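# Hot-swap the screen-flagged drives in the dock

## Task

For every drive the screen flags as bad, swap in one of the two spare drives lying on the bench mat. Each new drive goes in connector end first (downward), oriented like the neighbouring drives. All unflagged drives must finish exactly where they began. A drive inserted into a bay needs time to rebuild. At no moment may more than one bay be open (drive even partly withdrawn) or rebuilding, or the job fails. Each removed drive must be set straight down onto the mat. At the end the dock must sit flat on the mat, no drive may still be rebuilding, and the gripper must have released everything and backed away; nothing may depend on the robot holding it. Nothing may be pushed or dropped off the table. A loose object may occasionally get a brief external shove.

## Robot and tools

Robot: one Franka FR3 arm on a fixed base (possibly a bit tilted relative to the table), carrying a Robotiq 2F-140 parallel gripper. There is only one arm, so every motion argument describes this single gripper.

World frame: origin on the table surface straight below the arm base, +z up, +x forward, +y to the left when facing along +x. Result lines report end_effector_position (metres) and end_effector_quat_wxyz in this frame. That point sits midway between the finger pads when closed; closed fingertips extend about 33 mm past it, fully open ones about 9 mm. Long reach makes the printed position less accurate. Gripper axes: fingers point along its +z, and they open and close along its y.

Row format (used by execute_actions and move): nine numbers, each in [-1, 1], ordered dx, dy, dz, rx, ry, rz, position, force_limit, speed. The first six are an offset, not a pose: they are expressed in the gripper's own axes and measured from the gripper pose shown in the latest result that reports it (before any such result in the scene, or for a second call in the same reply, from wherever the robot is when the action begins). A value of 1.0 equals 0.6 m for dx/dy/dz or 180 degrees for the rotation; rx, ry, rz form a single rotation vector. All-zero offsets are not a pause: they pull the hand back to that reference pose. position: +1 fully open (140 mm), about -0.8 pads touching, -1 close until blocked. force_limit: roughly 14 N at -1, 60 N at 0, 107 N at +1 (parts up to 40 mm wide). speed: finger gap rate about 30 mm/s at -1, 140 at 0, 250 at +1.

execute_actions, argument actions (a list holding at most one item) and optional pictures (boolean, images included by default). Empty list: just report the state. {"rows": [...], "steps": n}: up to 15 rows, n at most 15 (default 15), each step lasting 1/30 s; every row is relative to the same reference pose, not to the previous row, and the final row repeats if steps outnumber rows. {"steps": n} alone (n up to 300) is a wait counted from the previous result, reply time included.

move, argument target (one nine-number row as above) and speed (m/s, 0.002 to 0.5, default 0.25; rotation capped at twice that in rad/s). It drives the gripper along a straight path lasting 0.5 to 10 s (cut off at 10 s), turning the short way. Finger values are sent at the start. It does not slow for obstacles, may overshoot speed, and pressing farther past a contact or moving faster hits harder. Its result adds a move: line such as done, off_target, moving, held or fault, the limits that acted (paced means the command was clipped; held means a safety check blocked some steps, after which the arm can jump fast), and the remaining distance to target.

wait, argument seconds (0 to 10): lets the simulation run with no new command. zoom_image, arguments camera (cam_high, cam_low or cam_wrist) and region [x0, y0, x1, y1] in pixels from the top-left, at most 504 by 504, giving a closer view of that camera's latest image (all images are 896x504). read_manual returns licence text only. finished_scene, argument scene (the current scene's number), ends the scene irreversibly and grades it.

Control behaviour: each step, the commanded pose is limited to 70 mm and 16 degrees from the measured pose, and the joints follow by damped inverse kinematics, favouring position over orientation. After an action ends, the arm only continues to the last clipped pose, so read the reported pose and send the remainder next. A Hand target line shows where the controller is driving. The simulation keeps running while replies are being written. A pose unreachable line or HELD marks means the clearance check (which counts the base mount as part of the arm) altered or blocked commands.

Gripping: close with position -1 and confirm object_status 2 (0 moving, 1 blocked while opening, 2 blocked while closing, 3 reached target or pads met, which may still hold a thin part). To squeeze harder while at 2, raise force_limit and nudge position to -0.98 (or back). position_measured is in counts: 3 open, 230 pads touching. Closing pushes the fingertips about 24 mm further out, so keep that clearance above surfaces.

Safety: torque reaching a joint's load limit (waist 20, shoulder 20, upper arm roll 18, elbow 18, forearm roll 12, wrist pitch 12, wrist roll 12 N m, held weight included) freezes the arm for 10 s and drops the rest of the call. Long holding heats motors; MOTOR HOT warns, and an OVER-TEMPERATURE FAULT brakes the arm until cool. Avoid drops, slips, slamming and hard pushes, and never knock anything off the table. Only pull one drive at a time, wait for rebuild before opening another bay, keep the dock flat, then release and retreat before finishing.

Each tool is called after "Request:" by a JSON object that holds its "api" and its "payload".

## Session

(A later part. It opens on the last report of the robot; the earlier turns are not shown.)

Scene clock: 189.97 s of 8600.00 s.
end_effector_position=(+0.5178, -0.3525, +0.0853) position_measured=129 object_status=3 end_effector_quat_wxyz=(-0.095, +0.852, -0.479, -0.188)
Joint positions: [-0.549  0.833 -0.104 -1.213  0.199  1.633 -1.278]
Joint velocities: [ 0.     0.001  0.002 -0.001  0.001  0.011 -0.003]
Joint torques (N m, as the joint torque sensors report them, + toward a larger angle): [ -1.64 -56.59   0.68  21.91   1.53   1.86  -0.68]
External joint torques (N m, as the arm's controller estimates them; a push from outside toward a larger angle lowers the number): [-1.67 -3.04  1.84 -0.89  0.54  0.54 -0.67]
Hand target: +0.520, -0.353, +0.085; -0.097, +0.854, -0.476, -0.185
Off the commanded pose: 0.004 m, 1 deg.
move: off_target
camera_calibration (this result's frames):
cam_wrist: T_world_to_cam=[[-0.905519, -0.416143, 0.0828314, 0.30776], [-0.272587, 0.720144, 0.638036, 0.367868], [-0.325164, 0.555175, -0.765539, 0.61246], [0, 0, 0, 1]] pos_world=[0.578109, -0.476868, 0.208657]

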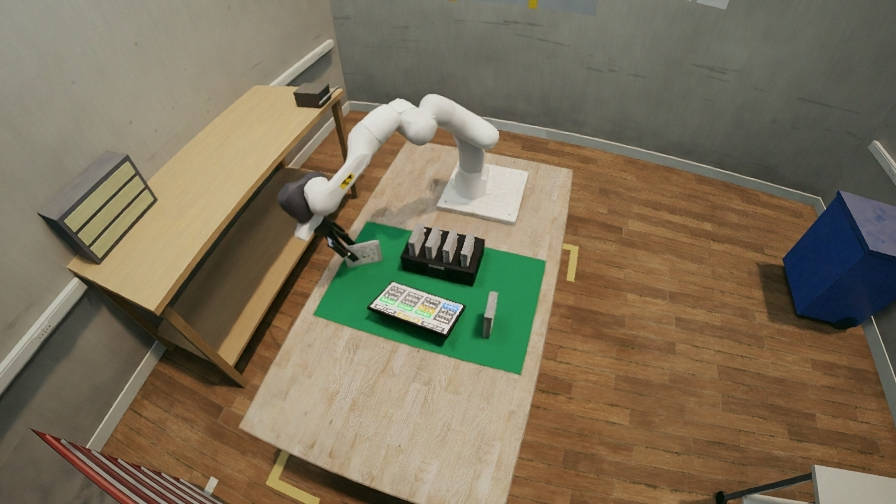

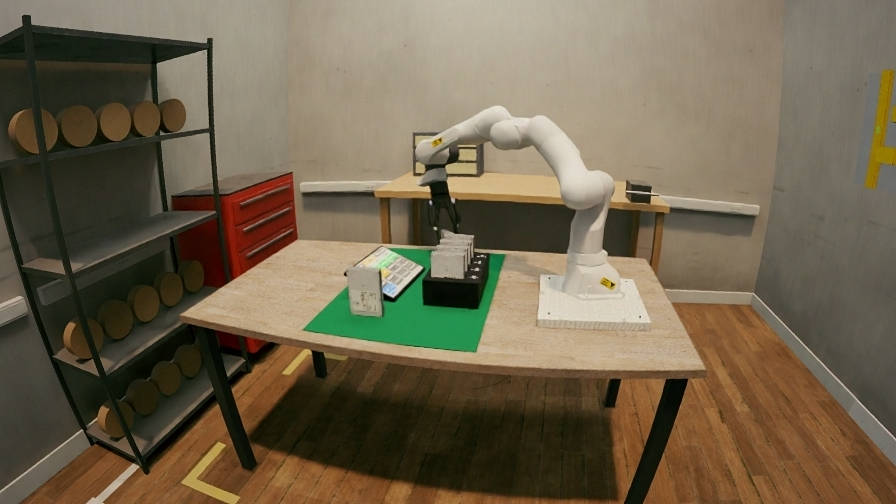

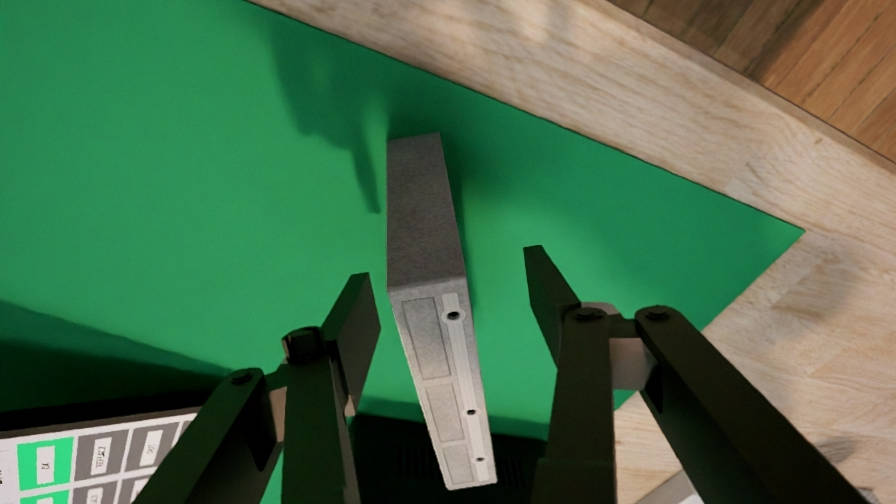

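Request:
{"api": "move", "payload": {"target": [0,-0.015,0,0.007,0,-0.01,0,0,0], "speed": 0.03}}

Request:
{"api": "move", "payload": {"target": [0,0,0,0,0,0,-1,0.8,-0.6]}}

Request:
{"api": "move", "payload": {"target": [-0.1,0,-0.22,0,0.135,0,-1,0.8,-0.6], "speed": 0.1}}

Scene clock: 195.33 s of 8600.00 s.
end_effector_position=(+0.5235, -0.3478, +0.0856) position_measured=129 object_status=3 end_effector_quat_wxyz=(-0.104, +0.856, -0.472, -0.184)
Joint positions: [-0.556  0.834 -0.088 -1.211  0.205  1.637 -1.291]
Joint velocities: [-0.007 -0.     0.01   0.001 -0.     0.002 -0.011]
Joint torques (N m, as the joint torque sensors report them, + toward a larger angle): [ -1.85 -54.63   0.42  22.2    1.82   2.    -0.75]
External joint torques (N m, as the arm's controller estimates them; a push from outside toward a larger angle lowers the number): [-1.86 -0.99  1.25 -0.65  0.81  0.67 -0.74]
Hand target: +0.526, -0.348, +0.085; -0.107, +0.858, -0.468, -0.181
Off the commanded pose: 0.002 m, 1 deg.
move: done
camera_calibration (this result's frames):
cam_wrist: T_world_to_cam=[[-0.901653, -0.428217, 0.0604312, 0.310537], [-0.293013, 0.707694, 0.642894, 0.371736], [-0.318065, 0.56196, -0.763568, 0.610391], [0, 0, 0, 1]] pos_world=[0.583064, -0.473113, 0.208322]

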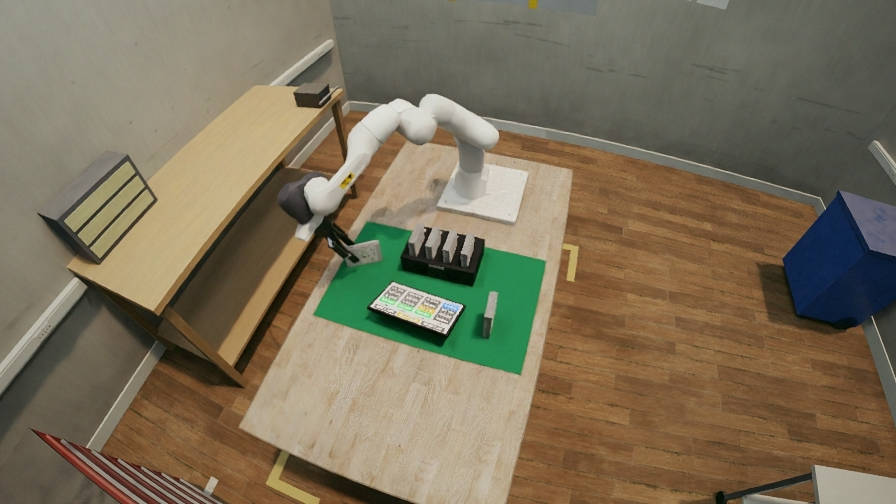

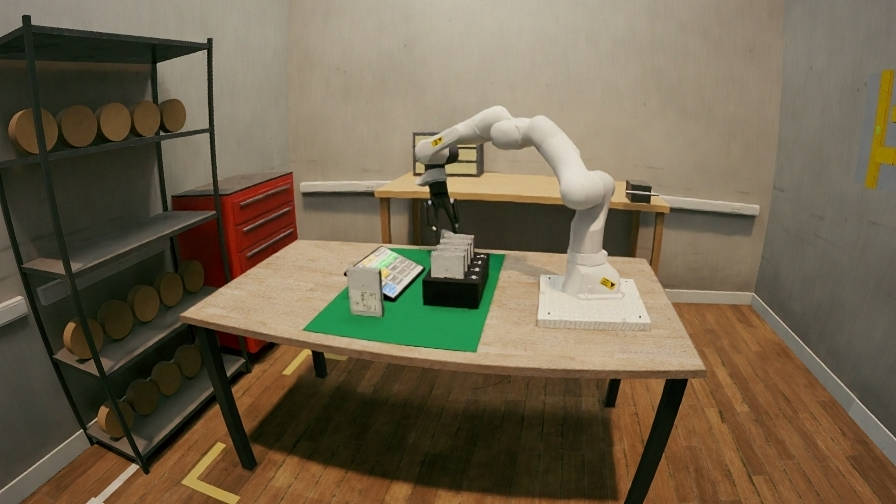

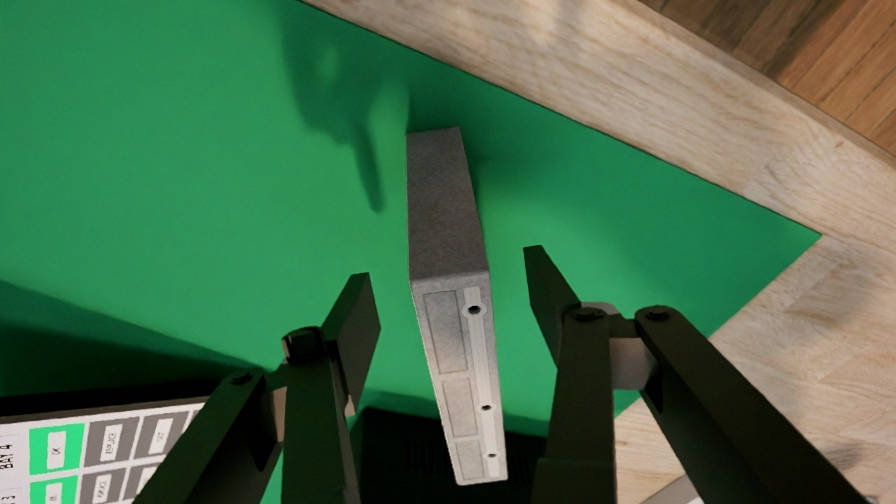

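Scene clock: 196.13 s of 8600.00 s.
end_effector_position=(+0.5236, -0.3478, +0.0858) position_measured=197 object_status=2 end_effector_quat_wxyz=(-0.104, +0.856, -0.472, -0.184)
Joint positions: [-0.556  0.834 -0.088 -1.211  0.205  1.637 -1.292]
Joint velocities: [ 0.001  0.001  0.     0.002  0.    -0.    -0.   ]
Joint torques (N m, as the joint torque sensors report them, + toward a larger angle): [ -0.5  -55.94  -0.54  21.69   1.01   1.29  -0.23]
External joint torques (N m, as the arm's controller estimates them; a push from outside toward a larger angle lowers the number): [-0.74 -2.3   0.13 -1.18 -0.02 -0.04 -0.22]
Hand target: +0.524, -0.348, +0.086; -0.104, +0.856, -0.472, -0.184
Off the commanded pose: 0.000 m, 0 deg.
move: done
camera_calibration (this result's frames):
cam_wrist: T_world_to_cam=[[-0.901643, -0.428262, 0.0602554, 0.310561], [-0.29322, 0.707763, 0.642724, 0.371838], [-0.317901, 0.56184, -0.763725, 0.610451], [0, 0, 0, 1]] pos_world=[0.583109, -0.473147, 0.208514]

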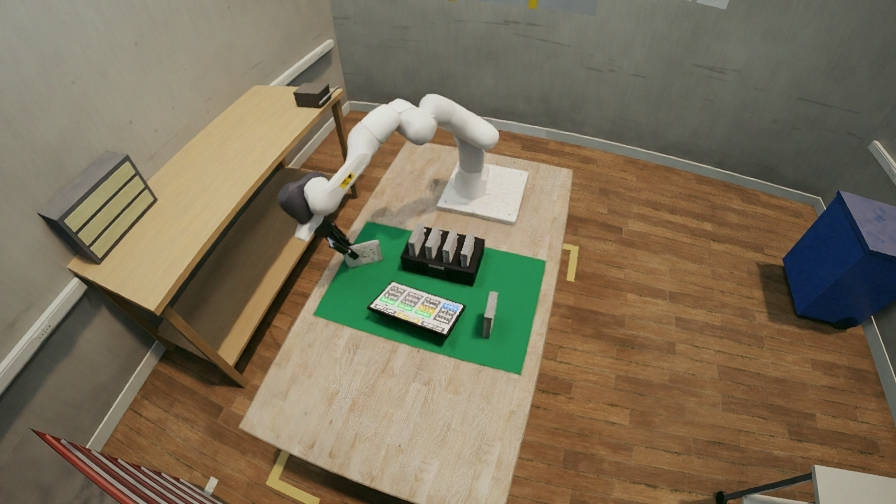

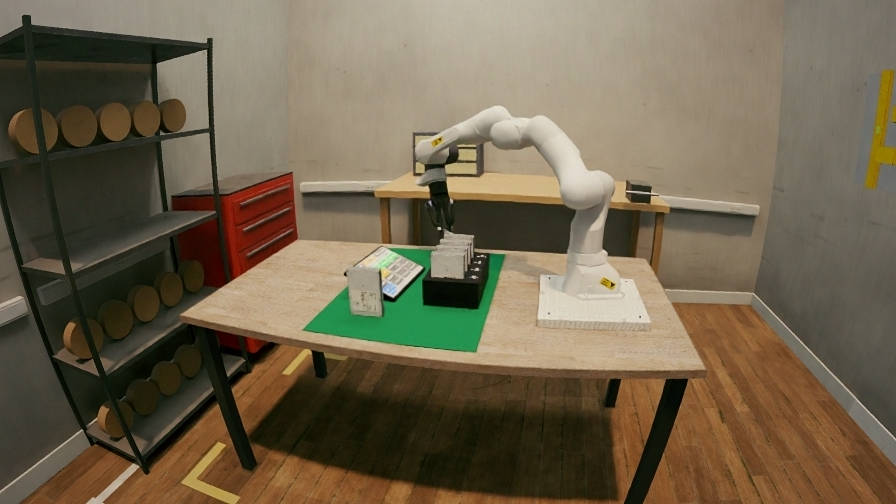

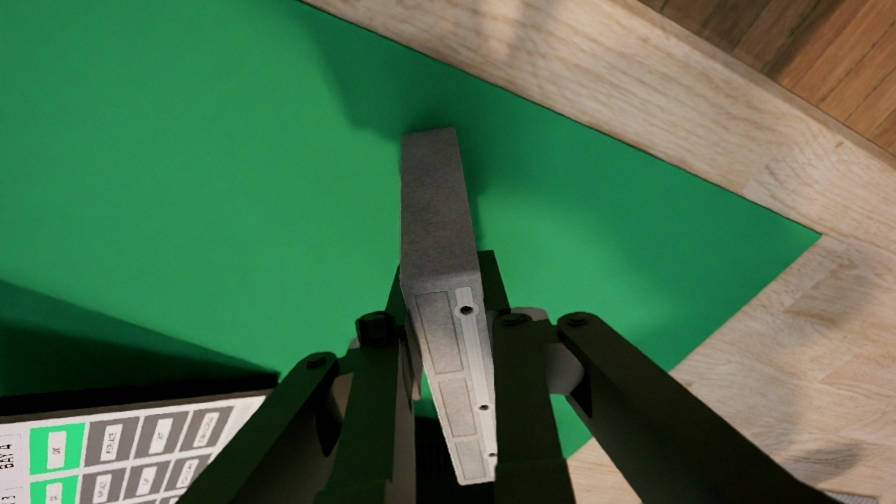

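Scene clock: 198.63 s of 8600.00 s.
end_effector_position=(+0.5212, -0.3445, +0.2264) position_measured=197 object_status=2 end_effector_quat_wxyz=(-0.005, +0.878, -0.478, -0.009)
Joint positions: [-0.395  0.265 -0.164 -1.771  0.057  2.014 -1.197]
Joint velocities: [-0.001  0.001  0.001 -0.009 -0.008  0.017  0.026]
Joint torques (N m, as the joint torque sensors report them, + toward a larger angle): [  0.63 -44.95  -2.54  24.64  -0.02   3.6    0.05]
External joint torques (N m, as the arm's controller estimates them; a push from outside toward a larger angle lowers the number): [ 0.4  -4.59 -1.61  0.58 -0.8   1.12  0.05]
Hand target: +0.524, -0.348, +0.232; -0.003, +0.875, -0.484, -0.001
Off the commanded pose: 0.006 m, 1 deg.
move: off_target
camera_calibration (this result's frames):
cam_wrist: T_world_to_cam=[[-0.904666, -0.425946, 0.0122207, 0.314625], [-0.404019, 0.866504, 0.293154, 0.47002], [-0.135457, 0.260269, -0.955987, 0.559744], [0, 0, 0, 1]] pos_world=[0.550349, -0.418944, 0.393475]

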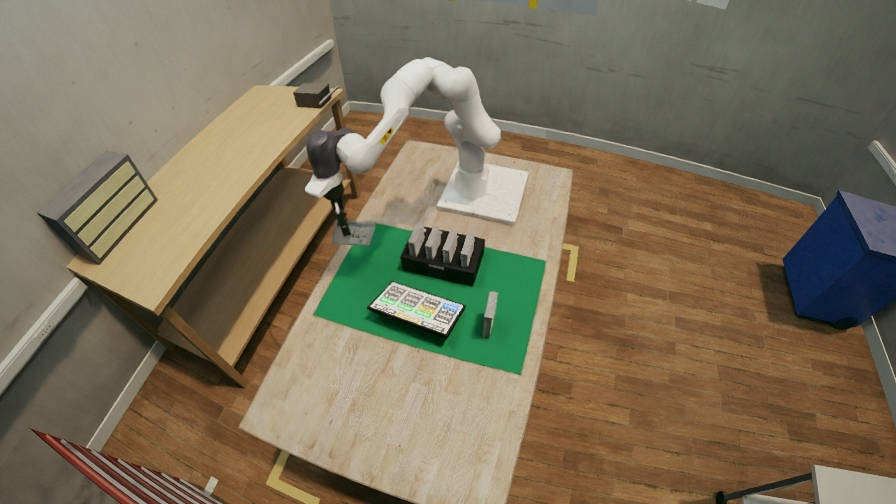

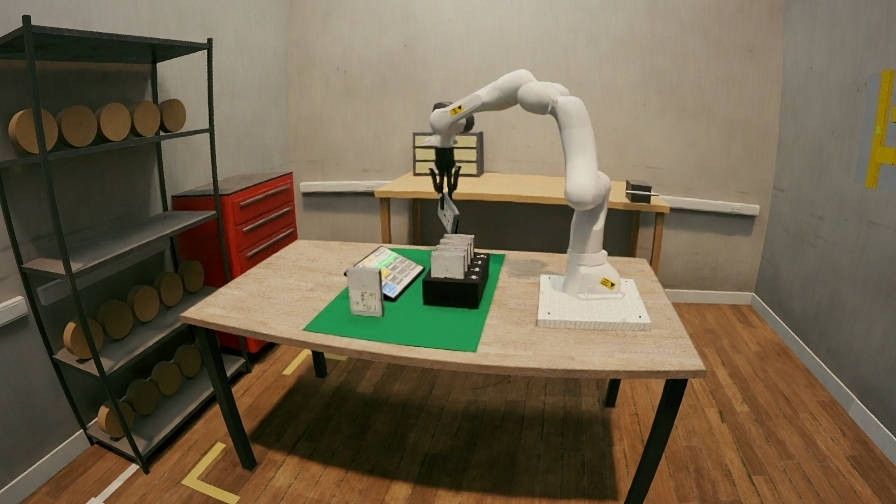

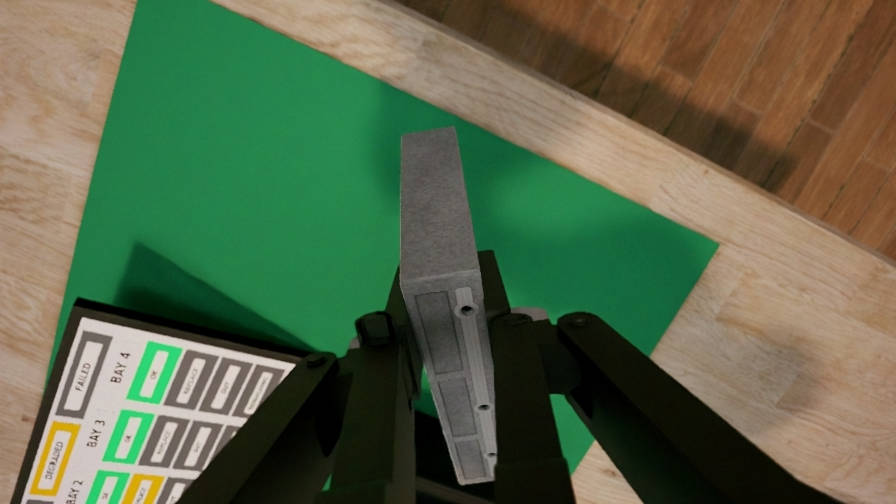

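Request:
{"api": "move", "payload": {"target": [-0.018,-0.11,0,0,0,-0.206,-1,0.8,-0.6], "speed": 0.2}}

Request:
{"api": "move", "payload": {"target": [0,0,0.05,0,0.38,0,-1,0.8,-0.6], "speed": 0.15}}

Request:
{"api": "zoom_image", "payload": {"camera": "cam_low", "region": [350, 150, 550, 300]}}

Scene clock: 206.37 s of 8600.00 s.
end_effector_position=(+0.5694, -0.2981, +0.2207) position_measured=197 object_status=2 end_effector_quat_wxyz=(-0.011, +0.983, -0.182, -0.011)
Joint positions: [-0.448  0.329  0.005 -1.687  0.013  1.991 -1.697]
Joint velocities: [ 0.     0.    -0.     0.003  0.001 -0.    -0.03 ]
Joint torques (N m, as the joint torque sensors report them, + toward a larger angle): [ -2.19 -46.54   1.18  25.89   0.02   2.12  -0.7 ]
External joint torques (N m, as the arm's controller estimates them; a push from outside toward a larger angle lowers the number): [-2.16 -3.76  0.85  1.7  -0.8  -0.35 -0.7 ]
Hand target: +0.571, -0.299, +0.226; -0.009, +0.985, -0.174, -0.008
Off the commanded pose: 0.006 m, 1 deg.
move: off_target
camera_calibration (this result's frames):
cam_wrist: T_world_to_cam=[[-0.480196, -0.877153, -0.00368118, 0.00539315], [-0.837583, 0.457279, 0.298916, 0.574465], [-0.260512, 0.146621, -0.954272, 0.585737], [0, 0, 0, 1]] pos_world=[0.636343, -0.343842, 0.387256]

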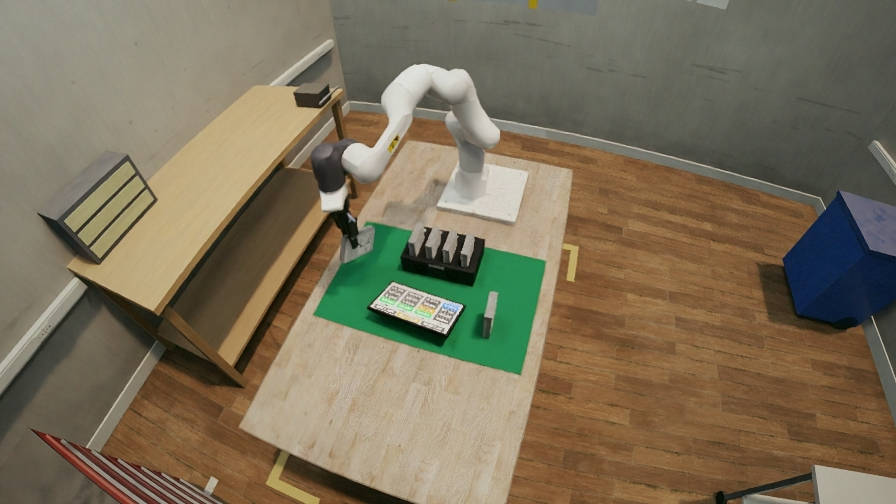

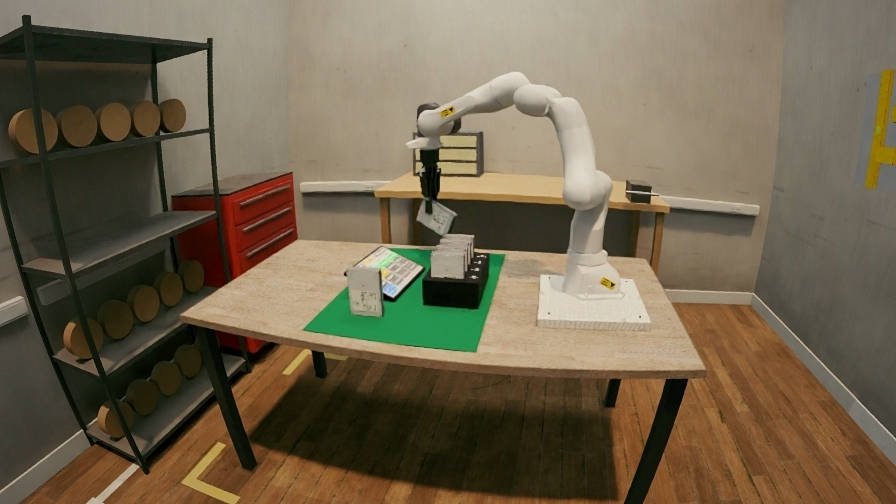

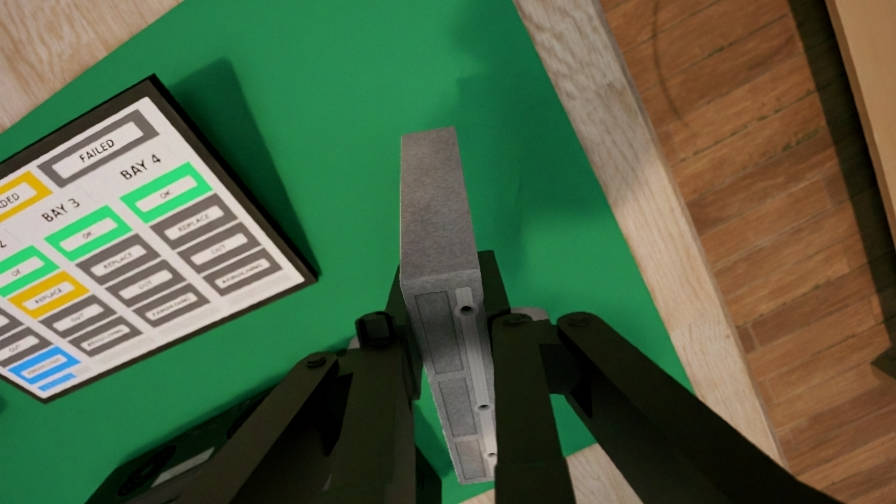

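Scene clock: 211.10 s of 8600.00 s.
end_effector_position=(+0.5594, -0.3024, +0.1801) position_measured=197 object_status=2 end_effector_quat_wxyz=(+0.101, +0.827, -0.164, +0.528)
Joint positions: [-0.987  0.472  0.443 -2.657 -0.156  4.189 -1.77 ]
Joint velocities: [-0.001  0.     0.    -0.001  0.     0.012 -0.001]
Joint torques (N m, as the joint torque sensors report them, + toward a larger angle): [  0.67 -33.19   5.74  11.79  -1.74   5.84  -0.54]
External joint torques (N m, as the arm's controller estimates them; a push from outside toward a larger angle lowers the number): [ 0.68 -3.88  0.21  1.85 -1.18  2.6  -0.57]
Hand target: +0.563, -0.304, +0.190; +0.107, +0.821, -0.158, +0.538
Off the commanded pose: 0.015 m, 2 deg.
move: off_target
camera_calibration (this result's frames):
cam_wrist: T_world_to_cam=[[-0.43574, -0.891567, -0.123448, -0.011008], [-0.548796, 0.37188, -0.748684, 0.581583], [0.71341, -0.258483, -0.651331, -0.176906], [0, 0, 0, 1]] pos_world=[0.44058, -0.271821, 0.318839]

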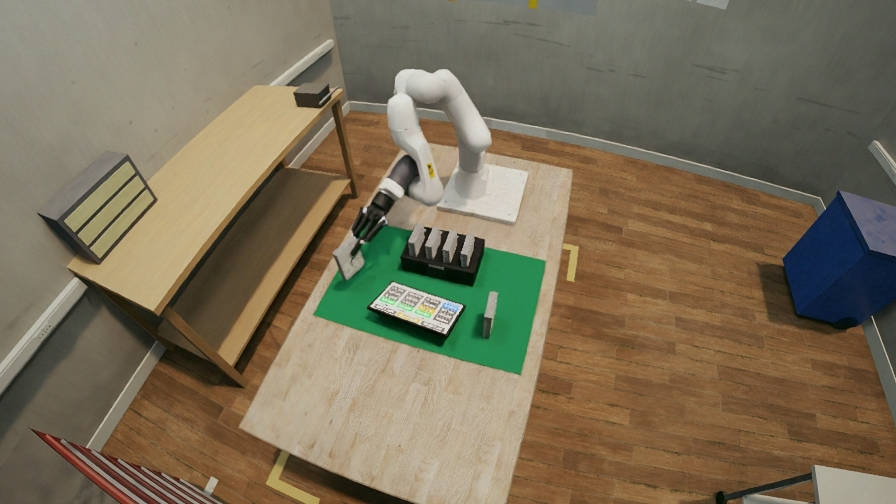

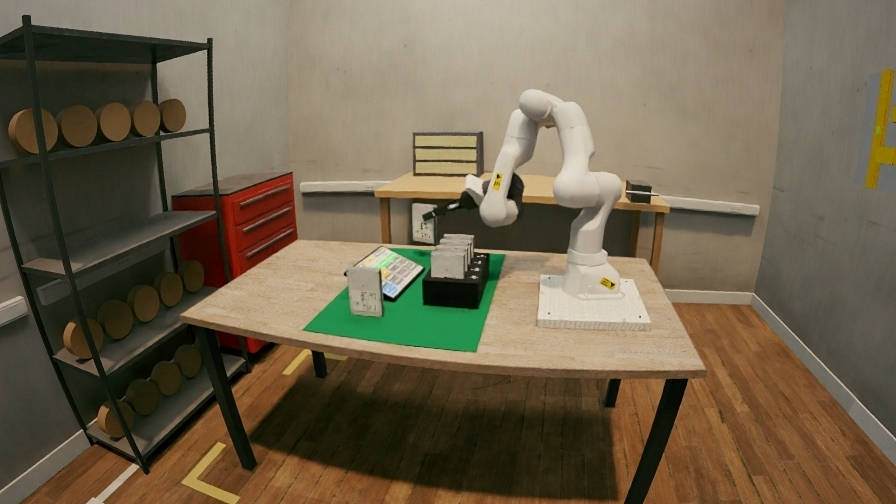

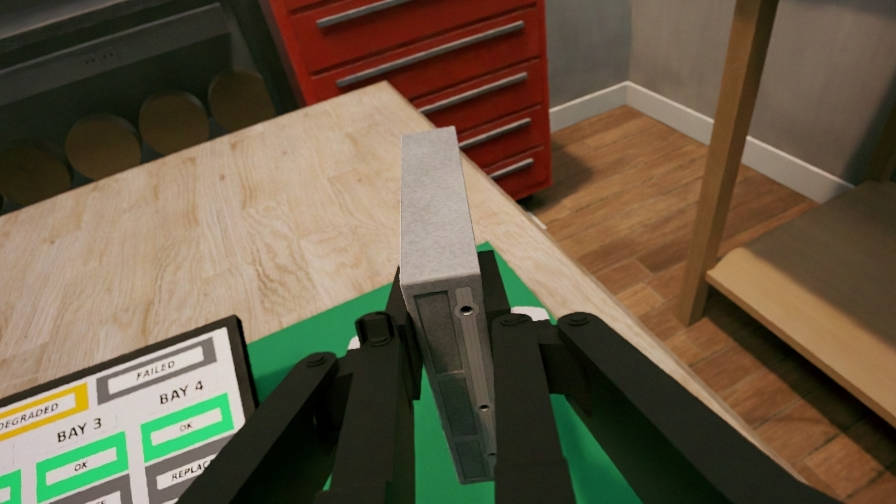

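Region (350, 150, 550, 300) of cam_low's 896x504 image, scaled by 2.520, with more detail than that image has; it fills the top 378 rows of this view, and the rest is white.

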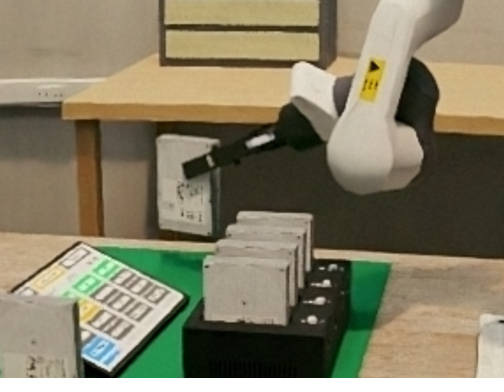

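Request:
{"api": "move", "payload": {"target": [-0.053,0,0.03,0,0.016,0.004,-1,0.8,-0.6], "speed": 0.04}}

Request:
{"api": "move", "payload": {"target": [-0.015,0,0.012,0,0.008,0.004,-1,0.8,-0.6], "speed": 0.01}}

Request:
{"api": "zoom_image", "payload": {"camera": "cam_low", "region": [350, 150, 550, 300]}}

Scene clock: 218.30 s of 8600.00 s.
end_effector_position=(+0.5588, -0.3008, +0.1329) position_measured=197 object_status=2 end_effector_quat_wxyz=(+0.097, +0.819, -0.173, +0.538)
Joint positions: [-0.944  0.669  0.396 -2.59  -0.167  4.324 -1.816]
Joint velocities: [ 0.001 -0.     0.    -0.001 -0.001  0.01  -0.008]
Joint torques (N m, as the joint torque sensors report them, + toward a larger angle): [  0.31 -35.63   7.63   9.5   -2.19   5.61  -0.61]
External joint torques (N m, as the arm's controller estimates them; a push from outside toward a larger angle lowers the number): [ 0.25 -3.61  0.57  2.45 -1.34  2.45 -0.64]
Hand target: +0.562, -0.303, +0.143; +0.103, +0.813, -0.166, +0.548
Off the commanded pose: 0.012 m, 2 deg.
move: off_target
camera_calibration (this result's frames):
cam_wrist: T_world_to_cam=[[-0.441315, -0.885346, -0.1463, -0.00764777], [-0.523303, 0.386358, -0.759527, 0.536903], [0.728968, -0.258632, -0.63381, -0.217853], [0, 0, 0, 1]] pos_world=[0.436396, -0.270552, 0.268596]

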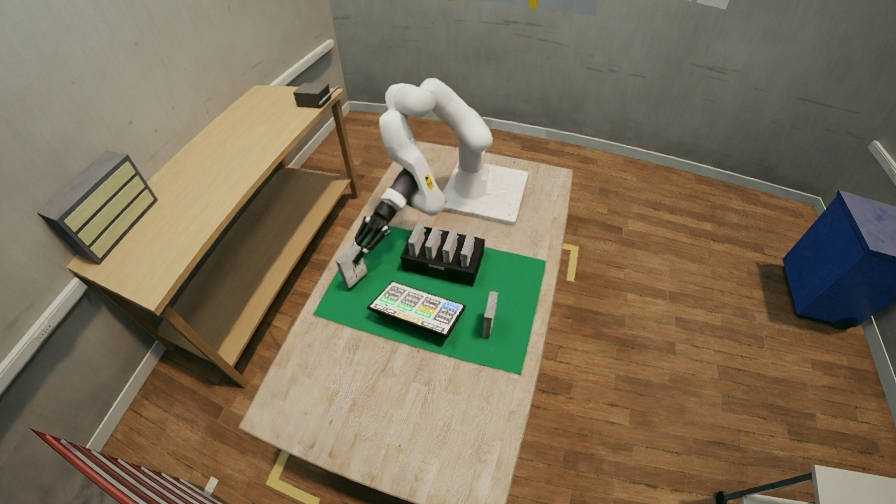

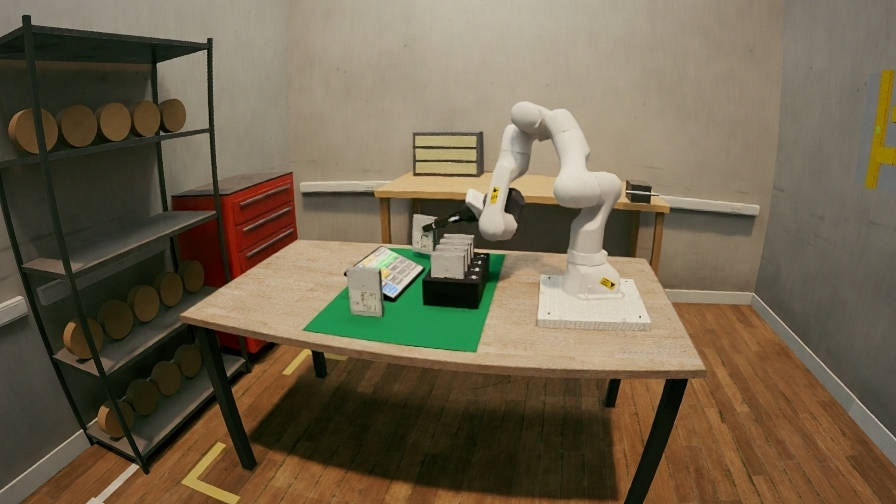

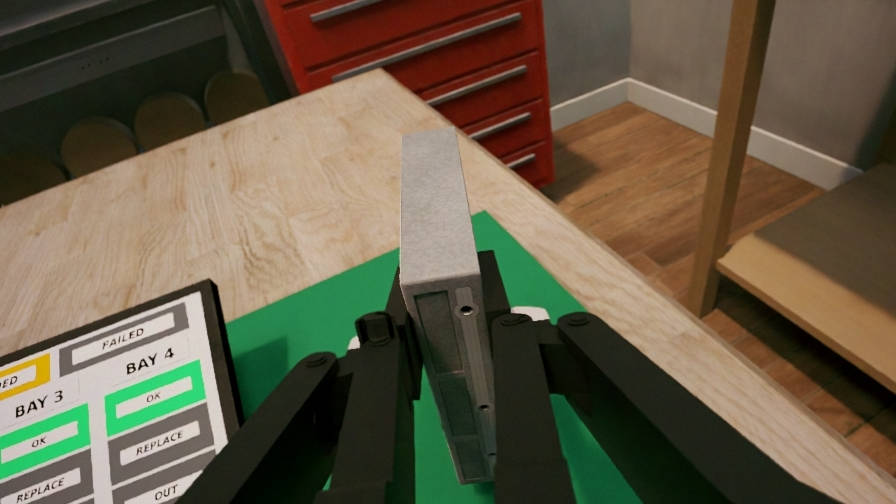

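Scene clock: 219.93 s of 8600.00 s.
end_effector_position=(+0.5584, -0.2994, +0.1116) position_measured=197 object_status=2 end_effector_quat_wxyz=(+0.090, +0.817, -0.184, +0.539)
Joint positions: [-0.941  0.745  0.392 -2.558 -0.172  4.357 -1.822]
Joint velocities: [ 0.     0.003 -0.     0.004 -0.002  0.01  -0.006]
Joint torques (N m, as the joint torque sensors report them, + toward a larger angle): [ -0.24 -36.9    8.31   8.82  -2.55   5.67  -0.53]
External joint torques (N m, as the arm's controller estimates them; a push from outside toward a larger angle lowers the number): [-0.28 -4.09  0.6   2.71 -1.59  2.52 -0.55]
Hand target: +0.562, -0.301, +0.121; +0.096, +0.811, -0.177, +0.549
Off the commanded pose: 0.011 m, 2 deg.
move: off_target
camera_calibration (this result's frames):
cam_wrist: T_world_to_cam=[[-0.44905, -0.877446, -0.16865, -0.000534533], [-0.514277, 0.408165, -0.754268, 0.52084], [0.730667, -0.251972, -0.634536, -0.229604], [0, 0, 0, 1]] pos_world=[0.43538, -0.270911, 0.24707]

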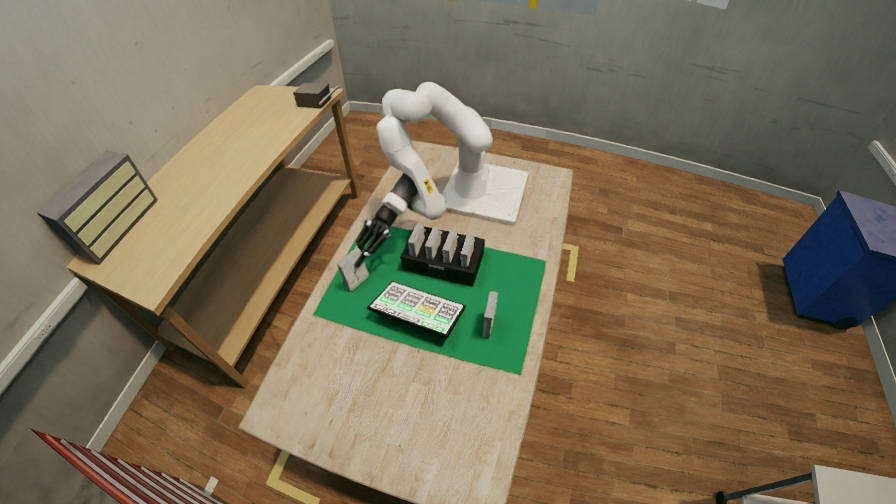

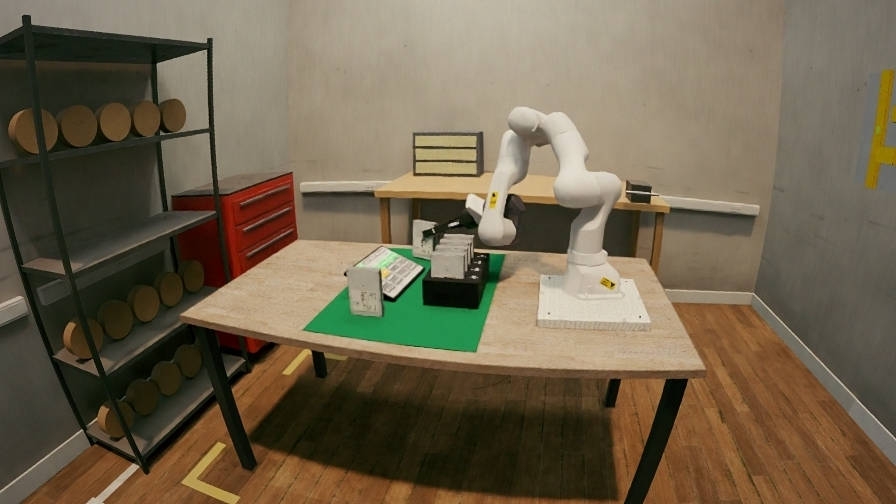

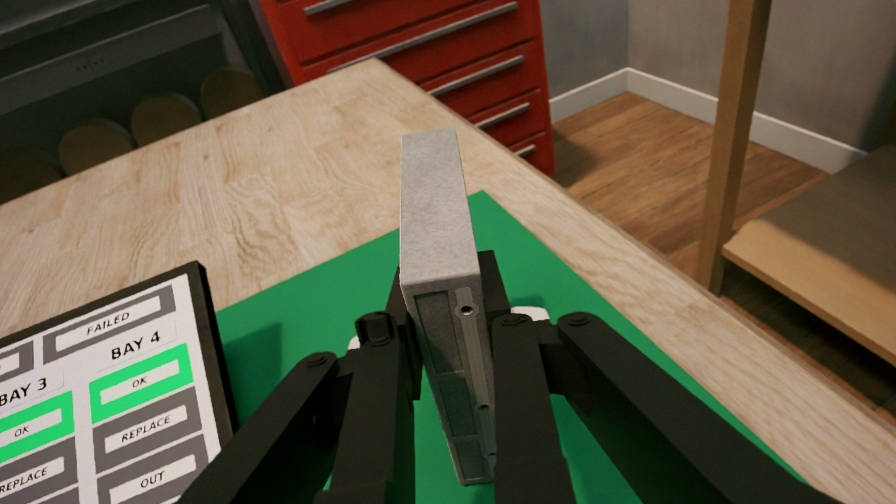

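Region (350, 150, 550, 300) of cam_low's 896x504 image, scaled by 2.520, with more detail than that image has; it fills the top 378 rows of this view, and the rest is white.

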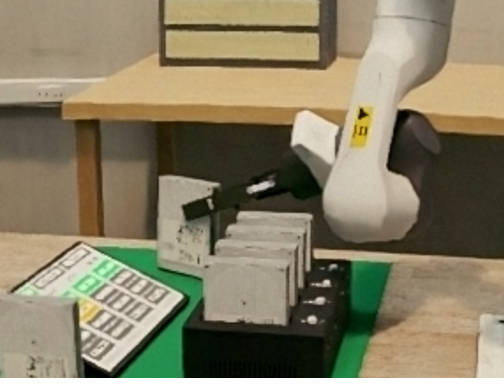

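Request:
{"api": "move", "payload": {"target": [0.016,0,-0.002,0,0.008,-0.023,-1,0.8,-0.6], "speed": 0.03}}

Request:
{"api": "move", "payload": {"target": [0,0,0.004,0,0.006,-0.004,-1,0.8,-0.6], "speed": 0.005}}

Scene clock: 225.60 s of 8600.00 s.
end_effector_position=(+0.5578, -0.2986, +0.1108) position_measured=197 object_status=2 end_effector_quat_wxyz=(+0.104, +0.822, -0.161, +0.536)
Joint positions: [-0.913  0.741  0.362 -2.559 -0.177  4.363 -1.854]
Joint velocities: [ 0.007 -0.    -0.008  0.    -0.001  0.003 -0.013]
Joint torques (N m, as the joint torque sensors report them, + toward a larger angle): [  1.1  -39.     6.73   7.74  -2.05   5.53  -0.62]
External joint torques (N m, as the arm's controller estimates them; a push from outside toward a larger angle lowers the number): [ 1.13 -6.03 -0.42  1.64 -1.16  2.36 -0.65]
Hand target: +0.561, -0.301, +0.121; +0.112, +0.816, -0.153, +0.545
Off the commanded pose: 0.011 m, 2 deg.
move: off_target
camera_calibration (this result's frames):
cam_wrist: T_world_to_cam=[[-0.43148, -0.894062, -0.120328, -0.0203815], [-0.536905, 0.361692, -0.762176, 0.51917], [0.724954, -0.264259, -0.636089, -0.229762], [0, 0, 0, 1]] pos_world=[0.436517, -0.266718, 0.247097]

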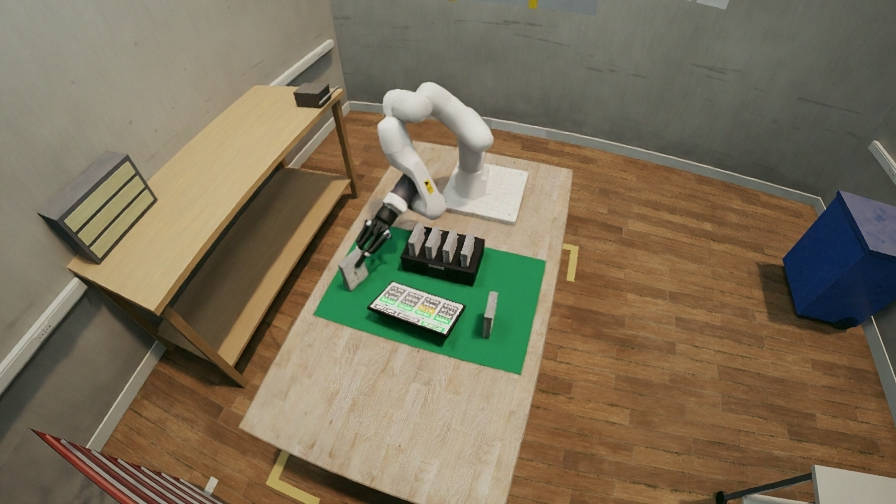

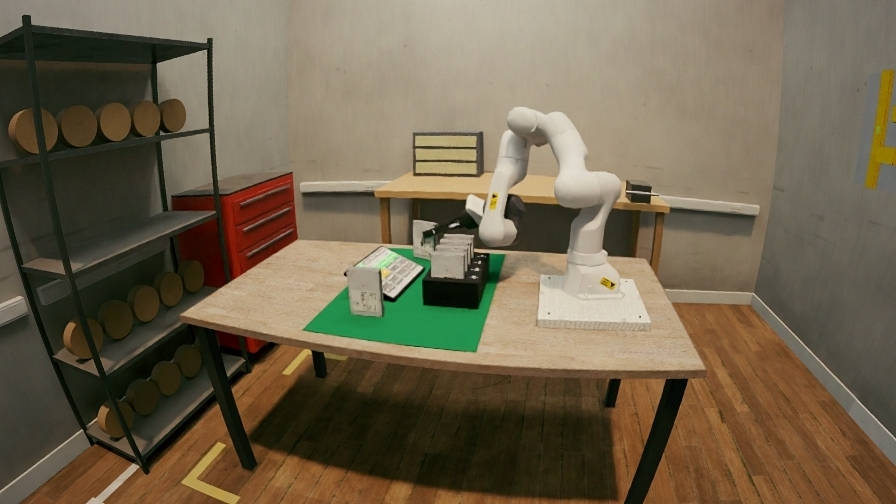

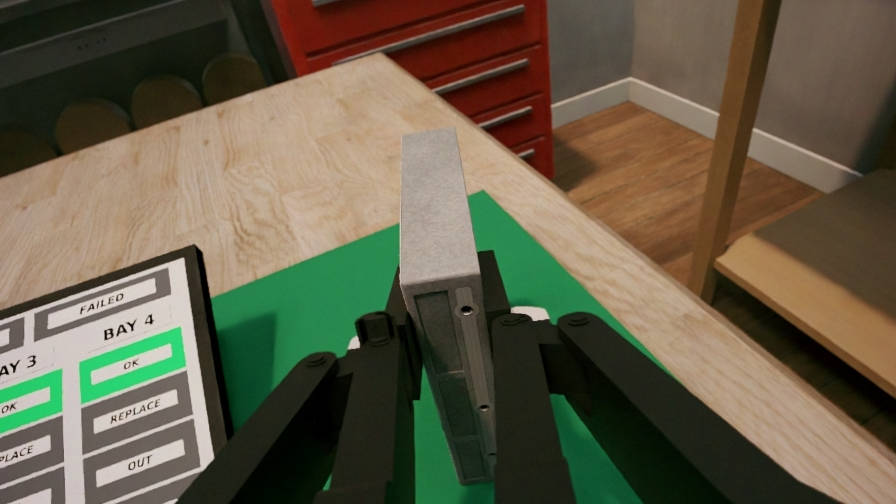

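Scene clock: 228.10 s of 8600.00 s.
end_effector_position=(+0.5593, -0.2990, +0.1104) position_measured=197 object_status=2 end_effector_quat_wxyz=(+0.107, +0.818, -0.159, +0.543)
Joint positions: [-0.902  0.761  0.352 -2.546 -0.183  4.389 -1.857]
Joint velocities: [ 0.004  0.    -0.005  0.    -0.001  0.002  0.001]
Joint torques (N m, as the joint torque sensors report them, + toward a larger angle): [  0.53 -32.6    6.28   7.47  -1.58   3.26  -0.62]
External joint torques (N m, as the arm's controller estimates them; a push from outside toward a larger angle lowers the number): [ 0.52  0.73 -0.92  1.56 -0.69  0.12 -0.65]
Hand target: +0.560, -0.299, +0.110; +0.109, +0.818, -0.155, +0.543
Off the commanded pose: 0.001 m, 1 deg.
move: done
camera_calibration (this result's frames):
cam_wrist: T_world_to_cam=[[-0.429175, -0.895545, -0.117505, -0.0221888], [-0.52592, 0.353539, -0.773575, 0.512467], [0.734314, -0.270201, -0.622715, -0.239681], [0, 0, 0, 1]] pos_world=[0.435994, -0.26581, 0.244571]

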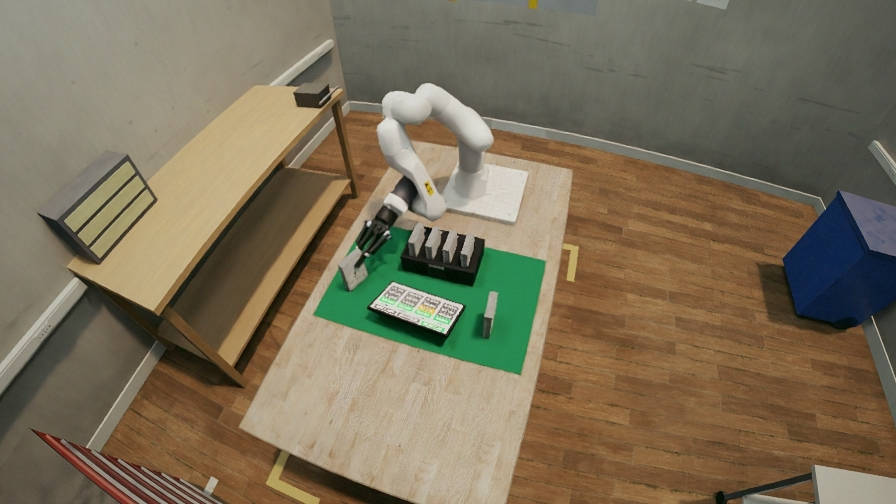

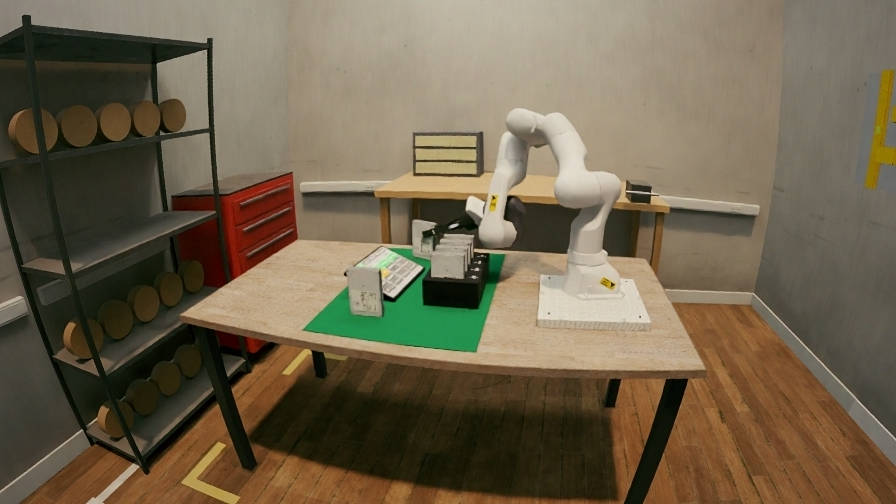

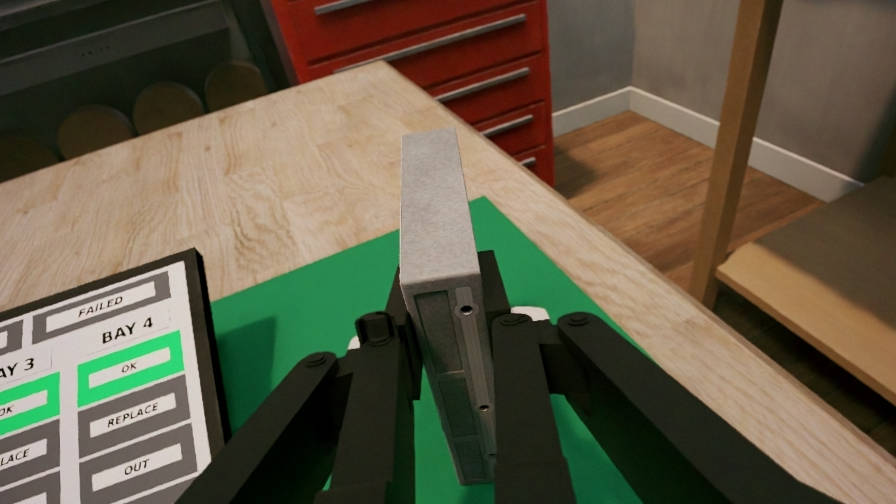

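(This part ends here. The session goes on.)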